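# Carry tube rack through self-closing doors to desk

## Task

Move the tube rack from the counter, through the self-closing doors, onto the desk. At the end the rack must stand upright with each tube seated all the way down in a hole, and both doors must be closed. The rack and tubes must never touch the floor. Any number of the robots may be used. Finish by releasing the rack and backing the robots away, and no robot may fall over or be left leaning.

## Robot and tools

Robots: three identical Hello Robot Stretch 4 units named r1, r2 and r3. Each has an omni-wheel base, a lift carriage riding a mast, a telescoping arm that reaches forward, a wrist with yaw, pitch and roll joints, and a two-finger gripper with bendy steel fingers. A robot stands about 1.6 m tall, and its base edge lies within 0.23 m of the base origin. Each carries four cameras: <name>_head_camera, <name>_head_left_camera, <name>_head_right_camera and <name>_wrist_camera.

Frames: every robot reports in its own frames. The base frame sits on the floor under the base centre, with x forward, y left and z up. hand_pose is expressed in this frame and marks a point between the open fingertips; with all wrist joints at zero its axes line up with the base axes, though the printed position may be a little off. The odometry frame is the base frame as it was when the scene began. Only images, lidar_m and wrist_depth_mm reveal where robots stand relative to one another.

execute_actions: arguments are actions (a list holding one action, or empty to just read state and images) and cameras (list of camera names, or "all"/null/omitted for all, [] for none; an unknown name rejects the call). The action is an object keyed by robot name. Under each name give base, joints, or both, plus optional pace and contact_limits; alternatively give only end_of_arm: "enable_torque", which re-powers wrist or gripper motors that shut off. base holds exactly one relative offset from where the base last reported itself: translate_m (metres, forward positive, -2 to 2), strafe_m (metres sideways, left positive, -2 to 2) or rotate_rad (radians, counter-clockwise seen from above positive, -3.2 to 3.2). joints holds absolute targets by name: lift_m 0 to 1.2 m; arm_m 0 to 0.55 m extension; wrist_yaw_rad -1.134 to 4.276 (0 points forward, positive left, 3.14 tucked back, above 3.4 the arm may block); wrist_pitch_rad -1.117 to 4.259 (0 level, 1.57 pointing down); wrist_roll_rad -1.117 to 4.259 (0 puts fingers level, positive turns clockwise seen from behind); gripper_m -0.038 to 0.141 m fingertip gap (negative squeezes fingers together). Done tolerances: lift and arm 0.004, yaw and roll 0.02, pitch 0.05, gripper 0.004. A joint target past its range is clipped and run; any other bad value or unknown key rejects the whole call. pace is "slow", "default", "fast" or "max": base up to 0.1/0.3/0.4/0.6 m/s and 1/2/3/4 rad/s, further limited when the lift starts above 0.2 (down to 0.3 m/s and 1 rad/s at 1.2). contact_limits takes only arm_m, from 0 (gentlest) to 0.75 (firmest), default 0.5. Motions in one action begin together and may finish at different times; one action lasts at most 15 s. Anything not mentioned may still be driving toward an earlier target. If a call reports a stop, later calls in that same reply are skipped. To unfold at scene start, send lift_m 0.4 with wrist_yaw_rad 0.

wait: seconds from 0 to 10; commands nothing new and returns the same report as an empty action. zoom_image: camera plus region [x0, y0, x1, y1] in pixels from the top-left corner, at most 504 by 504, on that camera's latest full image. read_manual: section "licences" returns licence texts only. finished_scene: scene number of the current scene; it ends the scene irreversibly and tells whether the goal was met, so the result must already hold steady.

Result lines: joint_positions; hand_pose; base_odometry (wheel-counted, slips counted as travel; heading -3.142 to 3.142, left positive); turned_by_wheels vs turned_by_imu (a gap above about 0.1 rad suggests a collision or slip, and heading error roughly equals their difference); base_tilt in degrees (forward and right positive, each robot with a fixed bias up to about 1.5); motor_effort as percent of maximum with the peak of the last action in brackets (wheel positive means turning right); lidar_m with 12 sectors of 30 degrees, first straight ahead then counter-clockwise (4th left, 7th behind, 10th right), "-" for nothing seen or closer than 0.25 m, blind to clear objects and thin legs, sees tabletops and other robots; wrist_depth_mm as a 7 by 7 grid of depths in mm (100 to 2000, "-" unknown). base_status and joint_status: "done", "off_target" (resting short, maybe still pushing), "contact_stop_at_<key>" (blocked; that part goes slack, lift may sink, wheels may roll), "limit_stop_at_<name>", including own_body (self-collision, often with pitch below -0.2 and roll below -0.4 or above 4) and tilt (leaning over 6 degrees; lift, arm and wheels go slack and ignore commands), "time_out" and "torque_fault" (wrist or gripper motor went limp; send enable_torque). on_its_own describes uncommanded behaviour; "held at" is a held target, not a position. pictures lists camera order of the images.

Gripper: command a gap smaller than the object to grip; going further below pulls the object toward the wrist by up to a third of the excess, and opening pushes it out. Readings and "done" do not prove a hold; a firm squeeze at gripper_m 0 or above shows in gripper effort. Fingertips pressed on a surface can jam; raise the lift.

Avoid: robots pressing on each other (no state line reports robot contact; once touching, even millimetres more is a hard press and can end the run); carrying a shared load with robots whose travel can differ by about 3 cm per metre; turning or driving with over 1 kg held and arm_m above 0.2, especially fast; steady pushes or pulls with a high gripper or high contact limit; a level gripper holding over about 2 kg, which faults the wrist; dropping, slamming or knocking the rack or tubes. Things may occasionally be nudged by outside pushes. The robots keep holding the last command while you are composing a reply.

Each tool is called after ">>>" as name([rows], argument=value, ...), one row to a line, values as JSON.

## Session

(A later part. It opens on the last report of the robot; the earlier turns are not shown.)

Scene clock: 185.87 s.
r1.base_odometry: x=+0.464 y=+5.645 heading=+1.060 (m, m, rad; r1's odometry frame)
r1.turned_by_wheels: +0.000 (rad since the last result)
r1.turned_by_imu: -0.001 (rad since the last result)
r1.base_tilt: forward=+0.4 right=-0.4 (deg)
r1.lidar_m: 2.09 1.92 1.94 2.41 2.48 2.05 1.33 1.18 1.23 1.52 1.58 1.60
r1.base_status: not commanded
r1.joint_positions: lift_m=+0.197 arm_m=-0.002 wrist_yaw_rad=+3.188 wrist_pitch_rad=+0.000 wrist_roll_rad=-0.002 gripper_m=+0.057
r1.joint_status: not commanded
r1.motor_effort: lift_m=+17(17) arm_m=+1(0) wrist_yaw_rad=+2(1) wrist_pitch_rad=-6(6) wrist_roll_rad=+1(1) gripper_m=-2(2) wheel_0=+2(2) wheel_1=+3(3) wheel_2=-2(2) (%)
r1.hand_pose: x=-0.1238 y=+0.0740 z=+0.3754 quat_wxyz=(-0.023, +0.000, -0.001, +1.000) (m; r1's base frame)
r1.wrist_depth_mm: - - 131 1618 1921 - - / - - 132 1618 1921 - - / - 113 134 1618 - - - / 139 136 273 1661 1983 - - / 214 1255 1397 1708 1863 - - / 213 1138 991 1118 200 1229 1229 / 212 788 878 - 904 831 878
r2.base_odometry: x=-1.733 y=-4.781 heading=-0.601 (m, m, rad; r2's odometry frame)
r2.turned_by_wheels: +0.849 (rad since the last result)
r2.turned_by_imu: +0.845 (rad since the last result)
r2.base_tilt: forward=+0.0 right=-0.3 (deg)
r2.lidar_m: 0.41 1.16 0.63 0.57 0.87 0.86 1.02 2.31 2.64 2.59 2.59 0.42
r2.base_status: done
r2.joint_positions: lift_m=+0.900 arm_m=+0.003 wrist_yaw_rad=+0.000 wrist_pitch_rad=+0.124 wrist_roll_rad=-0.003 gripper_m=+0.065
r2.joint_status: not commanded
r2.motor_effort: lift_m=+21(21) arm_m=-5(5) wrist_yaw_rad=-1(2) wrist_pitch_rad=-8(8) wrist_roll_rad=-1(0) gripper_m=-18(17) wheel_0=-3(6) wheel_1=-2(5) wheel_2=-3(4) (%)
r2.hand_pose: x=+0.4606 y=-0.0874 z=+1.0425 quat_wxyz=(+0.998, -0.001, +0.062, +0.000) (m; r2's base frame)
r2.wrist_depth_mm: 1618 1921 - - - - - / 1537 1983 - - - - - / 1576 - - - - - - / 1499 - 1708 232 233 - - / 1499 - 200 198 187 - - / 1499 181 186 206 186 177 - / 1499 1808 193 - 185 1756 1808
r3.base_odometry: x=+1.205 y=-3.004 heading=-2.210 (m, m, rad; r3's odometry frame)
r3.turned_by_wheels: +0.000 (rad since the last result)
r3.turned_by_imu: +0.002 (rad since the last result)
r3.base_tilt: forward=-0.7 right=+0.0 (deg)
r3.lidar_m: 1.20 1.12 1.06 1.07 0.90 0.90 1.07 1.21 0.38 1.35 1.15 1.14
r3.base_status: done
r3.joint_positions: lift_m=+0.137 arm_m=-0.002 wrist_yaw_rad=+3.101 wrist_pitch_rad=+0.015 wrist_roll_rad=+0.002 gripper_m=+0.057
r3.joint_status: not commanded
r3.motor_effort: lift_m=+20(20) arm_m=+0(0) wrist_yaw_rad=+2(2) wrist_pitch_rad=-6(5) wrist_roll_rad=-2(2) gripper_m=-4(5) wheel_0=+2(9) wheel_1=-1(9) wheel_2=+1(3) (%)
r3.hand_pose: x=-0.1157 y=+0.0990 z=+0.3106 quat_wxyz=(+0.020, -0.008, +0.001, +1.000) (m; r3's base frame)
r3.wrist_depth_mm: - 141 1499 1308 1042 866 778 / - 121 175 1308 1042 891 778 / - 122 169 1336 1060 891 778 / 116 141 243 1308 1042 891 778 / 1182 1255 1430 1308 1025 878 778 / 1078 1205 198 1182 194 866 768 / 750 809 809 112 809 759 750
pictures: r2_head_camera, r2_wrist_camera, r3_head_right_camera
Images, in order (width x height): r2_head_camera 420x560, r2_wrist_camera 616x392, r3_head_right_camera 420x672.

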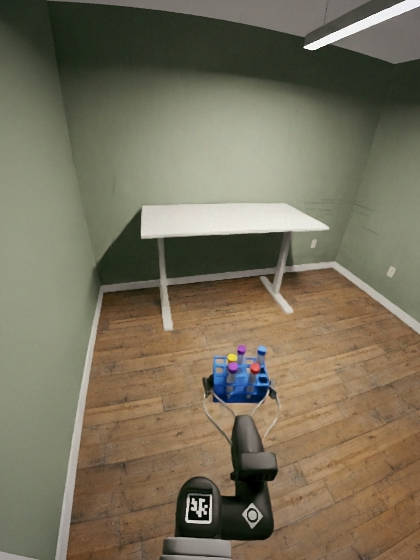

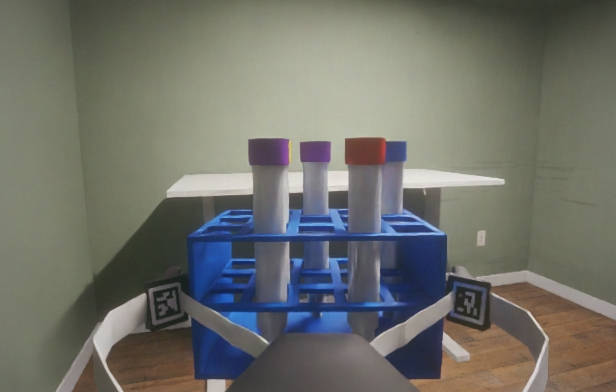

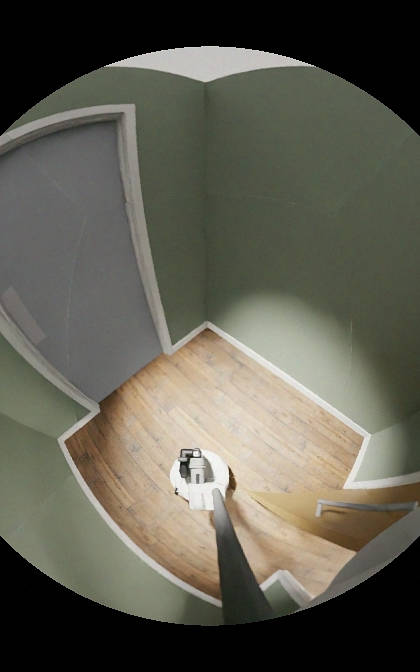

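>>> execute_actions([
  {"r2": {"base": {"translate_m": 1.25}, "joints": {"lift_m": 0.94, "arm_m": 0.2}}},
], cameras=["r2_head_camera", "r2_wrist_camera"])

Scene clock: 196.63 s.
r1.base_odometry: x=+0.464 y=+5.645 heading=+1.060 (m, m, rad; r1's odometry frame)
r1.turned_by_wheels: +0.000 (rad since the last result)
r1.turned_by_imu: -0.004 (rad since the last result)
r1.base_tilt: forward=+0.3 right=-0.3 (deg)
r1.lidar_m: 2.11 1.90 1.93 2.40 2.47 2.07 1.32 1.19 1.19 1.50 1.57 1.59
r1.base_status: not commanded
r1.joint_positions: lift_m=+0.197 arm_m=-0.002 wrist_yaw_rad=+3.188 wrist_pitch_rad=+0.000 wrist_roll_rad=-0.002 gripper_m=+0.057
r1.joint_status: not commanded
r1.motor_effort: lift_m=+17(17) arm_m=+0(0) wrist_yaw_rad=+1(3) wrist_pitch_rad=-5(6) wrist_roll_rad=-1(1) gripper_m=-3(3) wheel_0=+2(2) wheel_1=+3(3) wheel_2=-3(2) (%)
r1.hand_pose: x=-0.1238 y=+0.0740 z=+0.3754 quat_wxyz=(-0.023, +0.000, -0.001, +1.000) (m; r1's base frame)
r1.wrist_depth_mm: - - 131 1661 1921 - - / - - 132 1618 1921 - - / - 113 134 1618 - - - / 139 136 272 1708 1983 - - / 213 1255 1366 1661 1921 - - / 213 1160 991 1118 200 1255 1255 / 212 788 866 - 904 842 878
r2.base_odometry: x=-0.702 y=-5.488 heading=-0.601 (m, m, rad; r2's odometry frame)
r2.turned_by_wheels: +0.000 (rad since the last result)
r2.turned_by_imu: +0.002 (rad since the last result)
r2.base_tilt: forward=+0.0 right=-0.2 (deg)
r2.lidar_m: 0.43 0.42 0.50 0.88 0.89 1.02 1.89 3.52 2.63 2.23 0.86 0.50
r2.base_status: done
r2.joint_positions: lift_m=+0.940 arm_m=+0.199 wrist_yaw_rad=+0.000 wrist_pitch_rad=+0.123 wrist_roll_rad=-0.003 gripper_m=+0.065
r2.joint_status: all done
r2.motor_effort: lift_m=+21(21) arm_m=+5(6) wrist_yaw_rad=-2(0) wrist_pitch_rad=-8(8) wrist_roll_rad=+0(1) gripper_m=-18(16) wheel_0=+0(9) wheel_1=-1(4) wheel_2=+0(9) (%)
r2.hand_pose: x=+0.6563 y=-0.0874 z=+1.0825 quat_wxyz=(+0.998, -0.001, +0.062, +0.000) (m; r2's base frame)
r2.wrist_depth_mm: 699 732 778 809 878 931 1008 / 699 750 778 842 904 946 1060 / 715 750 798 831 917 960 1060 / 723 768 809 231 232 1008 1118 / 732 715 199 196 186 699 683 / 462 181 186 206 185 177 459 / 343 340 193 - 185 343 340
r3.base_odometry: x=+1.205 y=-3.004 heading=-2.210 (m, m, rad; r3's odometry frame)
r3.turned_by_wheels: +0.000 (rad since the last result)
r3.turned_by_imu: +0.001 (rad since the last result)
r3.base_tilt: forward=-0.7 right=+0.1 (deg)
r3.lidar_m: 1.16 1.10 1.12 1.06 0.91 0.90 1.04 1.12 1.16 1.34 1.16 1.18
r3.base_status: not commanded
r3.joint_positions: lift_m=+0.137 arm_m=-0.002 wrist_yaw_rad=+3.101 wrist_pitch_rad=+0.015 wrist_roll_rad=+0.002 gripper_m=+0.057
r3.joint_status: not commanded
r3.motor_effort: lift_m=+20(20) arm_m=+0(0) wrist_yaw_rad=+2(1) wrist_pitch_rad=-6(5) wrist_roll_rad=-3(2) gripper_m=-3(4) wheel_0=+2(2) wheel_1=-2(1) wheel_2=+1(1) (%)
r3.hand_pose: x=-0.1157 y=+0.0990 z=+0.3106 quat_wxyz=(+0.020, -0.008, +0.001, +1.000) (m; r3's base frame)
r3.wrist_depth_mm: - 141 1499 1255 1060 891 768 / - 121 175 1308 1025 891 778 / - 123 170 1308 1060 878 759 / 116 141 244 1281 1060 878 788 / 1078 1255 1464 1281 1025 878 778 / 1078 1205 198 1205 194 866 768 / 768 809 798 112 798 741 750
pictures: r2_head_camera, r2_wrist_camera
Images, in order (width x height): r2_head_camera 420x560, r2_wrist_camera 616x392.

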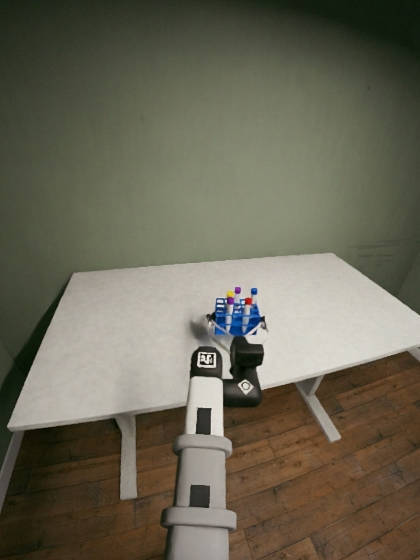

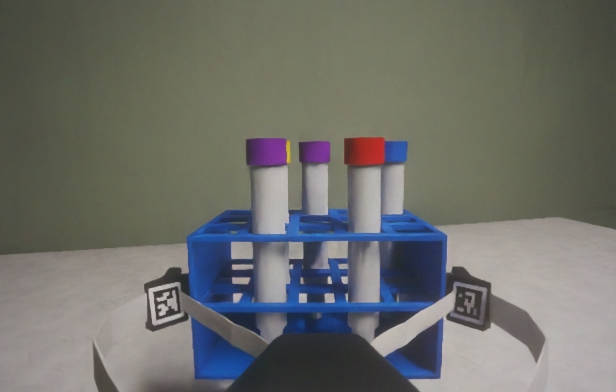

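Depths match the +0.09 m reading at the counter, so lower to 0.85.

>>> execute_actions([
  {"r2": {"joints": {"lift_m": 0.85}, "pace": "slow"}},
], cameras=[])

>>> execute_actions([
  {"r2": {"joints": {"gripper_m": 0.141}}},
], cameras=[])

>>> execute_actions([
  {"r2": {"joints": {"arm_m": 0.0}, "base": {"translate_m": -0.3}}},
], cameras=["r2_wrist_camera", "r2_head_left_camera", "r3_head_right_camera", "r3_wrist_camera", "r1_wrist_camera"])

Scene clock: 202.57 s.
r1.base_odometry: x=+0.464 y=+5.645 heading=+1.060 (m, m, rad; r1's odometry frame)
r1.turned_by_wheels: +0.000 (rad since the last result)
r1.turned_by_imu: -0.002 (rad since the last result)
r1.base_tilt: forward=+0.4 right=-0.3 (deg)
r1.lidar_m: 2.09 1.90 1.94 2.39 2.48 2.06 1.31 1.18 1.22 1.51 1.58 1.61
r1.base_status: not commanded
r1.joint_positions: lift_m=+0.197 arm_m=-0.002 wrist_yaw_rad=+3.188 wrist_pitch_rad=+0.000 wrist_roll_rad=-0.002 gripper_m=+0.057
r1.joint_status: not commanded
r1.motor_effort: lift_m=+17(17) arm_m=+0(1) wrist_yaw_rad=+1(1) wrist_pitch_rad=-5(6) wrist_roll_rad=-3(1) gripper_m=-3(4) wheel_0=+2(2) wheel_1=+3(3) wheel_2=-2(2) (%)
r1.hand_pose: x=-0.1238 y=+0.0740 z=+0.3754 quat_wxyz=(-0.023, +0.000, -0.001, +1.000) (m; r1's base frame)
r1.wrist_depth_mm: - - 132 1661 1921 - - / - - 132 1618 1983 - - / - 113 134 1618 - - - / 139 136 273 1661 - - - / 214 1255 1366 1661 1921 - - / 214 1138 991 1118 200 1229 1205 / 213 788 878 - 904 854 891
r2.base_odometry: x=-0.702 y=-5.488 heading=-0.601 (m, m, rad; r2's odometry frame)
r2.turned_by_wheels: +0.000 (rad since the last result)
r2.turned_by_imu: +0.001 (rad since the last result)
r2.base_tilt: forward=+0.1 right=-0.2 (deg)
r2.lidar_m: 0.40 0.40 0.50 0.89 0.88 1.03 1.88 3.52 2.62 2.24 0.87 0.53
r2.base_status: not commanded
r2.joint_positions: lift_m=+0.850 arm_m=+0.199 wrist_yaw_rad=+0.000 wrist_pitch_rad=+0.123 wrist_roll_rad=-0.003 gripper_m=+0.065
r2.joint_status: all done
r2.motor_effort: lift_m=+17(18) arm_m=+5(5) wrist_yaw_rad=-2(1) wrist_pitch_rad=-8(8) wrist_roll_rad=-1(1) gripper_m=-20(19) wheel_0=+0(0) wheel_1=-1(1) wheel_2=+0(0) (%)
r2.hand_pose: x=+0.6563 y=-0.0874 z=+0.9929 quat_wxyz=(+0.998, -0.001, +0.062, +0.000) (m; r2's base frame)
r2.wrist_depth_mm: 699 732 768 809 866 931 1008 / 699 741 788 831 904 960 1025 / 715 759 798 854 904 976 1060 / 723 750 798 231 232 809 831 / 415 413 200 198 186 404 399 / 271 181 186 206 185 177 266 / 202 196 183 - 186 199 197
r3.base_odometry: x=+1.205 y=-3.004 heading=-2.210 (m, m, rad; r3's odometry frame)
r3.turned_by_wheels: +0.000 (rad since the last result)
r3.turned_by_imu: +0.001 (rad since the last result)
r3.base_tilt: forward=-0.6 right=+0.0 (deg)
r3.lidar_m: 1.21 1.10 1.09 1.03 0.88 0.89 1.07 1.14 1.18 1.37 1.17 1.16
r3.base_status: not commanded
r3.joint_positions: lift_m=+0.137 arm_m=-0.002 wrist_yaw_rad=+3.101 wrist_pitch_rad=+0.015 wrist_roll_rad=+0.002 gripper_m=+0.057
r3.joint_status: not commanded
r3.motor_effort: lift_m=+20(20) arm_m=+0(0) wrist_yaw_rad=+2(3) wrist_pitch_rad=-5(5) wrist_roll_rad=-3(1) gripper_m=+2(1) wheel_0=+2(2) wheel_1=-1(1) wheel_2=+0(1) (%)
r3.hand_pose: x=-0.1157 y=+0.0990 z=+0.3106 quat_wxyz=(+0.020, -0.008, +0.001, +1.000) (m; r3's base frame)
r3.wrist_depth_mm: - 141 1464 1308 1060 891 768 / - 121 175 1336 1042 891 778 / - 122 170 1308 1042 891 788 / 116 141 244 1308 1042 891 778 / 1078 1255 1499 1308 1025 904 778 / 1078 1160 199 1205 194 866 778 / 759 798 809 112 809 750 741
pictures: none
No camera images: the call's "cameras" was empty. Leave "cameras" out to get every camera's image.

Scene clock: 204.37 s.
r1.base_odometry: x=+0.464 y=+5.645 heading=+1.060 (m, m, rad; r1's odometry frame)
r1.turned_by_wheels: +0.000 (rad since the last result)
r1.turned_by_imu: -0.001 (rad since the last result)
r1.base_tilt: forward=+0.3 right=-0.4 (deg)
r1.lidar_m: 2.10 1.91 1.92 2.42 2.49 2.08 1.32 1.19 1.22 1.49 1.58 1.59
r1.base_status: not commanded
r1.joint_positions: lift_m=+0.197 arm_m=-0.002 wrist_yaw_rad=+3.188 wrist_pitch_rad=+0.000 wrist_roll_rad=-0.002 gripper_m=+0.057
r1.joint_status: not commanded
r1.motor_effort: lift_m=+17(17) arm_m=+0(0) wrist_yaw_rad=+2(2) wrist_pitch_rad=-6(6) wrist_roll_rad=-1(1) gripper_m=-3(4) wheel_0=+2(2) wheel_1=+3(3) wheel_2=-3(2) (%)
r1.hand_pose: x=-0.1238 y=+0.0740 z=+0.3754 quat_wxyz=(-0.023, +0.000, -0.001, +1.000) (m; r1's base frame)
r1.wrist_depth_mm: - - 131 1618 1983 - - / - - 132 1661 1921 - - / - 113 134 1661 - - - / 139 137 273 1661 - - - / 214 1255 1366 1661 1921 - - / 214 1138 1008 1138 200 1255 1229 / 212 798 866 - 891 842 904
r2.base_odometry: x=-0.702 y=-5.488 heading=-0.601 (m, m, rad; r2's odometry frame)
r2.turned_by_wheels: +0.000 (rad since the last result)
r2.turned_by_imu: +0.000 (rad since the last result)
r2.base_tilt: forward=+0.0 right=-0.2 (deg)
r2.lidar_m: 0.43 0.42 0.50 0.89 0.88 1.02 1.88 3.52 2.63 2.23 0.87 0.52
r2.base_status: not commanded
r2.joint_positions: lift_m=+0.850 arm_m=+0.199 wrist_yaw_rad=+0.000 wrist_pitch_rad=+0.123 wrist_roll_rad=-0.003 gripper_m=+0.141
r2.joint_status: all done
r2.motor_effort: lift_m=+17(17) arm_m=+5(5) wrist_yaw_rad=-1(2) wrist_pitch_rad=-5(8) wrist_roll_rad=+0(1) gripper_m=+1(18) wheel_0=+0(0) wheel_1=-1(1) wheel_2=+0(0) (%)
r2.hand_pose: x=+0.6563 y=-0.0874 z=+0.9932 quat_wxyz=(+0.998, -0.001, +0.061, +0.000) (m; r2's base frame)
r2.wrist_depth_mm: 691 732 778 820 866 946 1008 / 707 732 788 842 891 931 1025 / 707 750 809 842 917 991 1042 / 732 750 798 242 251 842 831 / 418 418 255 232 230 413 402 / 272 253 214 204 207 236 266 / 202 202 203 - 208 191 208
r3.base_odometry: x=+1.205 y=-3.004 heading=-2.210 (m, m, rad; r3's odometry frame)
r3.turned_by_wheels: +0.000 (rad since the last result)
r3.turned_by_imu: +0.000 (rad since the last result)
r3.base_tilt: forward=-0.7 right=+0.0 (deg)
r3.lidar_m: 1.20 1.08 1.08 1.04 0.90 0.90 1.07 1.13 1.16 1.34 1.17 1.14
r3.base_status: not commanded
r3.joint_positions: lift_m=+0.137 arm_m=-0.002 wrist_yaw_rad=+3.101 wrist_pitch_rad=+0.015 wrist_roll_rad=+0.002 gripper_m=+0.057
r3.joint_status: not commanded
r3.motor_effort: lift_m=+20(20) arm_m=-1(0) wrist_yaw_rad=+0(2) wrist_pitch_rad=-6(6) wrist_roll_rad=-2(2) gripper_m=-5(2) wheel_0=+2(2) wheel_1=-1(1) wheel_2=+1(1) (%)
r3.hand_pose: x=-0.1157 y=+0.0990 z=+0.3106 quat_wxyz=(+0.020, -0.008, +0.001, +1.000) (m; r3's base frame)
r3.wrist_depth_mm: - 141 1499 1281 1042 878 768 / - 121 175 1281 1060 878 768 / - 122 170 1308 1060 891 788 / 116 142 245 1281 1078 878 778 / 1098 1281 1464 1281 1042 878 778 / 1078 1160 198 1205 194 878 768 / 778 798 798 112 809 750 750
pictures: none
No camera images: the call's "cameras" was empty. Leave "cameras" out to get every camera's image.

Scene clock: 206.83 s.
r1.base_odometry: x=+0.464 y=+5.645 heading=+1.060 (m, m, rad; r1's odometry frame)
r1.turned_by_wheels: +0.000 (rad since the last result)
r1.turned_by_imu: -0.001 (rad since the last result)
r1.base_tilt: forward=+0.2 right=-0.4 (deg)
r1.lidar_m: 2.09 1.92 1.93 2.40 2.49 2.07 1.34 1.19 1.22 1.51 1.57 1.60
r1.base_status: not commanded
r1.joint_positions: lift_m=+0.197 arm_m=-0.002 wrist_yaw_rad=+3.188 wrist_pitch_rad=+0.000 wrist_roll_rad=-0.002 gripper_m=+0.057
r1.joint_status: not commanded
r1.motor_effort: lift_m=+17(17) arm_m=+0(0) wrist_yaw_rad=+1(1) wrist_pitch_rad=-6(7) wrist_roll_rad=-1(1) gripper_m=-1(3) wheel_0=+2(2) wheel_1=+3(3) wheel_2=-2(2) (%)
r1.hand_pose: x=-0.1238 y=+0.0740 z=+0.3754 quat_wxyz=(-0.023, +0.000, -0.001, +1.000) (m; r1's base frame)
r1.wrist_depth_mm: - - 131 1576 1983 - - / - - 132 1661 1983 - - / - 113 134 1661 1983 - - / 139 136 272 1661 - - - / 213 1255 1397 1708 1983 - - / 213 1138 1008 1138 200 1229 1205 / 213 788 878 - 917 842 891
r2.base_odometry: x=-0.949 y=-5.318 heading=-0.601 (m, m, rad; r2's odometry frame)
r2.turned_by_wheels: +0.000 (rad since the last result)
r2.turned_by_imu: +0.001 (rad since the last result)
r2.base_tilt: forward=+0.0 right=-0.3 (deg)
r2.lidar_m: 0.70 0.70 0.97 0.80 0.80 0.92 1.74 3.25 2.74 2.33 2.30 0.84
r2.base_status: done
r2.joint_positions: lift_m=+0.850 arm_m=+0.003 wrist_yaw_rad=+0.000 wrist_pitch_rad=+0.122 wrist_roll_rad=-0.003 gripper_m=+0.141
r2.joint_status: all done
joint sent to its limit — the command would take r2.arm_m past its lower limit, so that joint was sent only as far as its limit.
r2.motor_effort: lift_m=+17(17) arm_m=-6(7) wrist_yaw_rad=+0(2) wrist_pitch_rad=-6(5) wrist_roll_rad=-1(1) gripper_m=+3(1) wheel_0=-1(4) wheel_1=+1(5) wheel_2=-2(10) (%)
r2.hand_pose: x=+0.4607 y=-0.0875 z=+0.9932 quat_wxyz=(+0.998, -0.001, +0.061, +0.000) (m; r2's base frame)
r2.wrist_depth_mm: 1098 1118 1229 1281 1336 1464 1576 / 1078 1160 1229 1281 1397 1464 1618 / 1078 1182 1255 1308 1430 1618 1708 / 904 891 891 715 866 854 842 / 539 500 544 1336 1499 1138 1756 / 1182 878 1308 1366 1499 1098 1808 / 1205 1255 1336 - 1618 1430 1756
r3.base_odometry: x=+1.205 y=-3.004 heading=-2.210 (m, m, rad; r3's odometry frame)
r3.turned_by_wheels: +0.000 (rad since the last result)
r3.turned_by_imu: +0.000 (rad since the last result)
r3.base_tilt: forward=-0.7 right=+0.0 (deg)
r3.lidar_m: 1.19 1.10 1.08 1.05 0.91 0.88 1.06 1.14 1.15 1.36 1.14 1.18
r3.base_status: not commanded
r3.joint_positions: lift_m=+0.137 arm_m=-0.002 wrist_yaw_rad=+3.101 wrist_pitch_rad=+0.015 wrist_roll_rad=+0.002 gripper_m=+0.057
r3.joint_status: not commanded
r3.motor_effort: lift_m=+20(20) arm_m=+0(0) wrist_yaw_rad=+2(1) wrist_pitch_rad=-6(5) wrist_roll_rad=-2(2) gripper_m=-3(1) wheel_0=+2(2) wheel_1=-2(1) wheel_2=+1(1) (%)
r3.hand_pose: x=-0.1157 y=+0.0990 z=+0.3106 quat_wxyz=(+0.020, -0.008, +0.001, +1.000) (m; r3's base frame)
r3.wrist_depth_mm: - 141 1499 1308 1042 891 768 / - 121 176 1281 1060 891 768 / - 122 170 1308 1042 891 788 / 116 141 244 1308 1060 891 778 / 1078 1229 1464 1308 1008 878 778 / 1078 1182 198 1205 194 878 768 / 778 798 820 112 798 759 750
pictures: r1_wrist_camera, r2_head_left_camera, r2_wrist_camera, r3_head_right_camera, r3_wrist_camera
Images, in order (width x height): r1_wrist_camera 616x392, r2_head_left_camera 420x672, r2_wrist_camera 616x392, r3_head_right_camera 420x672, r3_wrist_camera 616x392.

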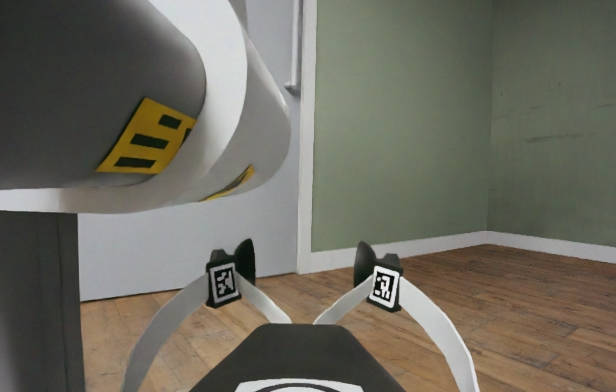

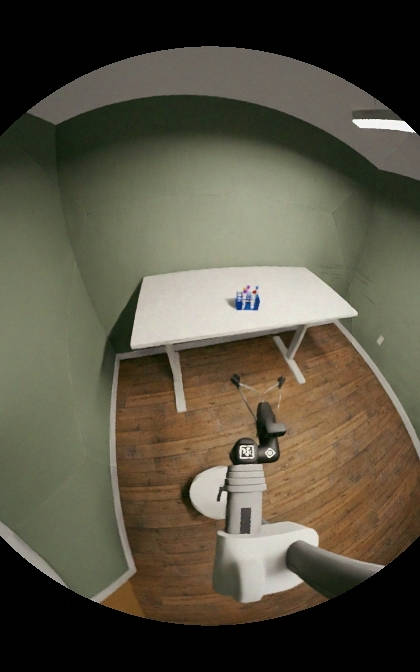

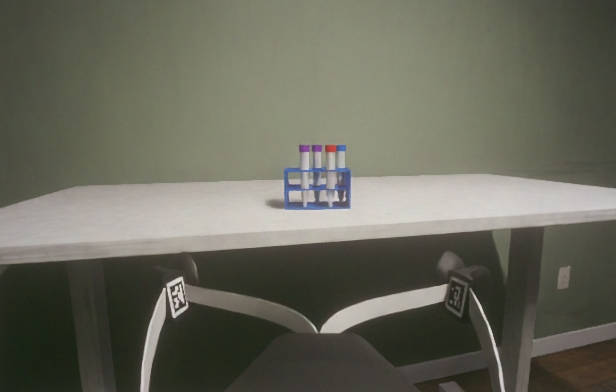

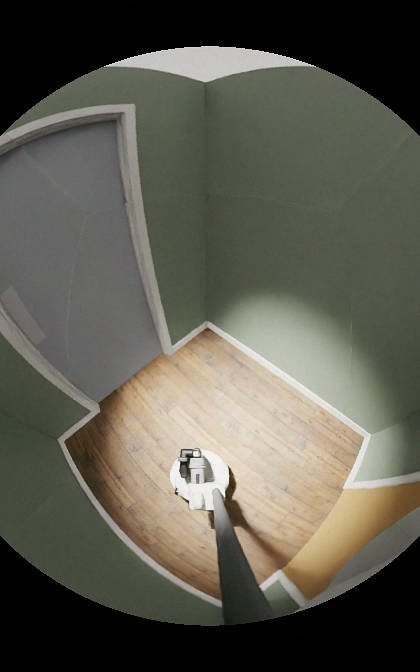

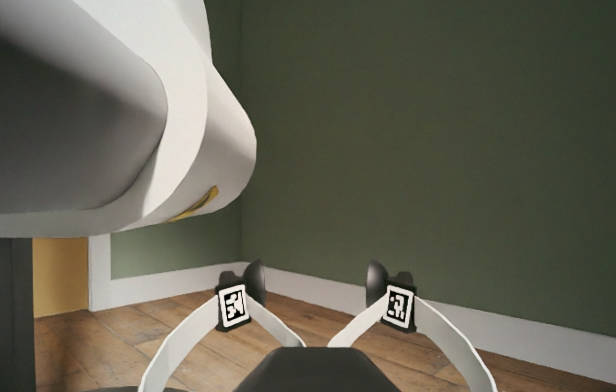

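>>> finished_scene(scene=2)

The scene is finished: the task was done.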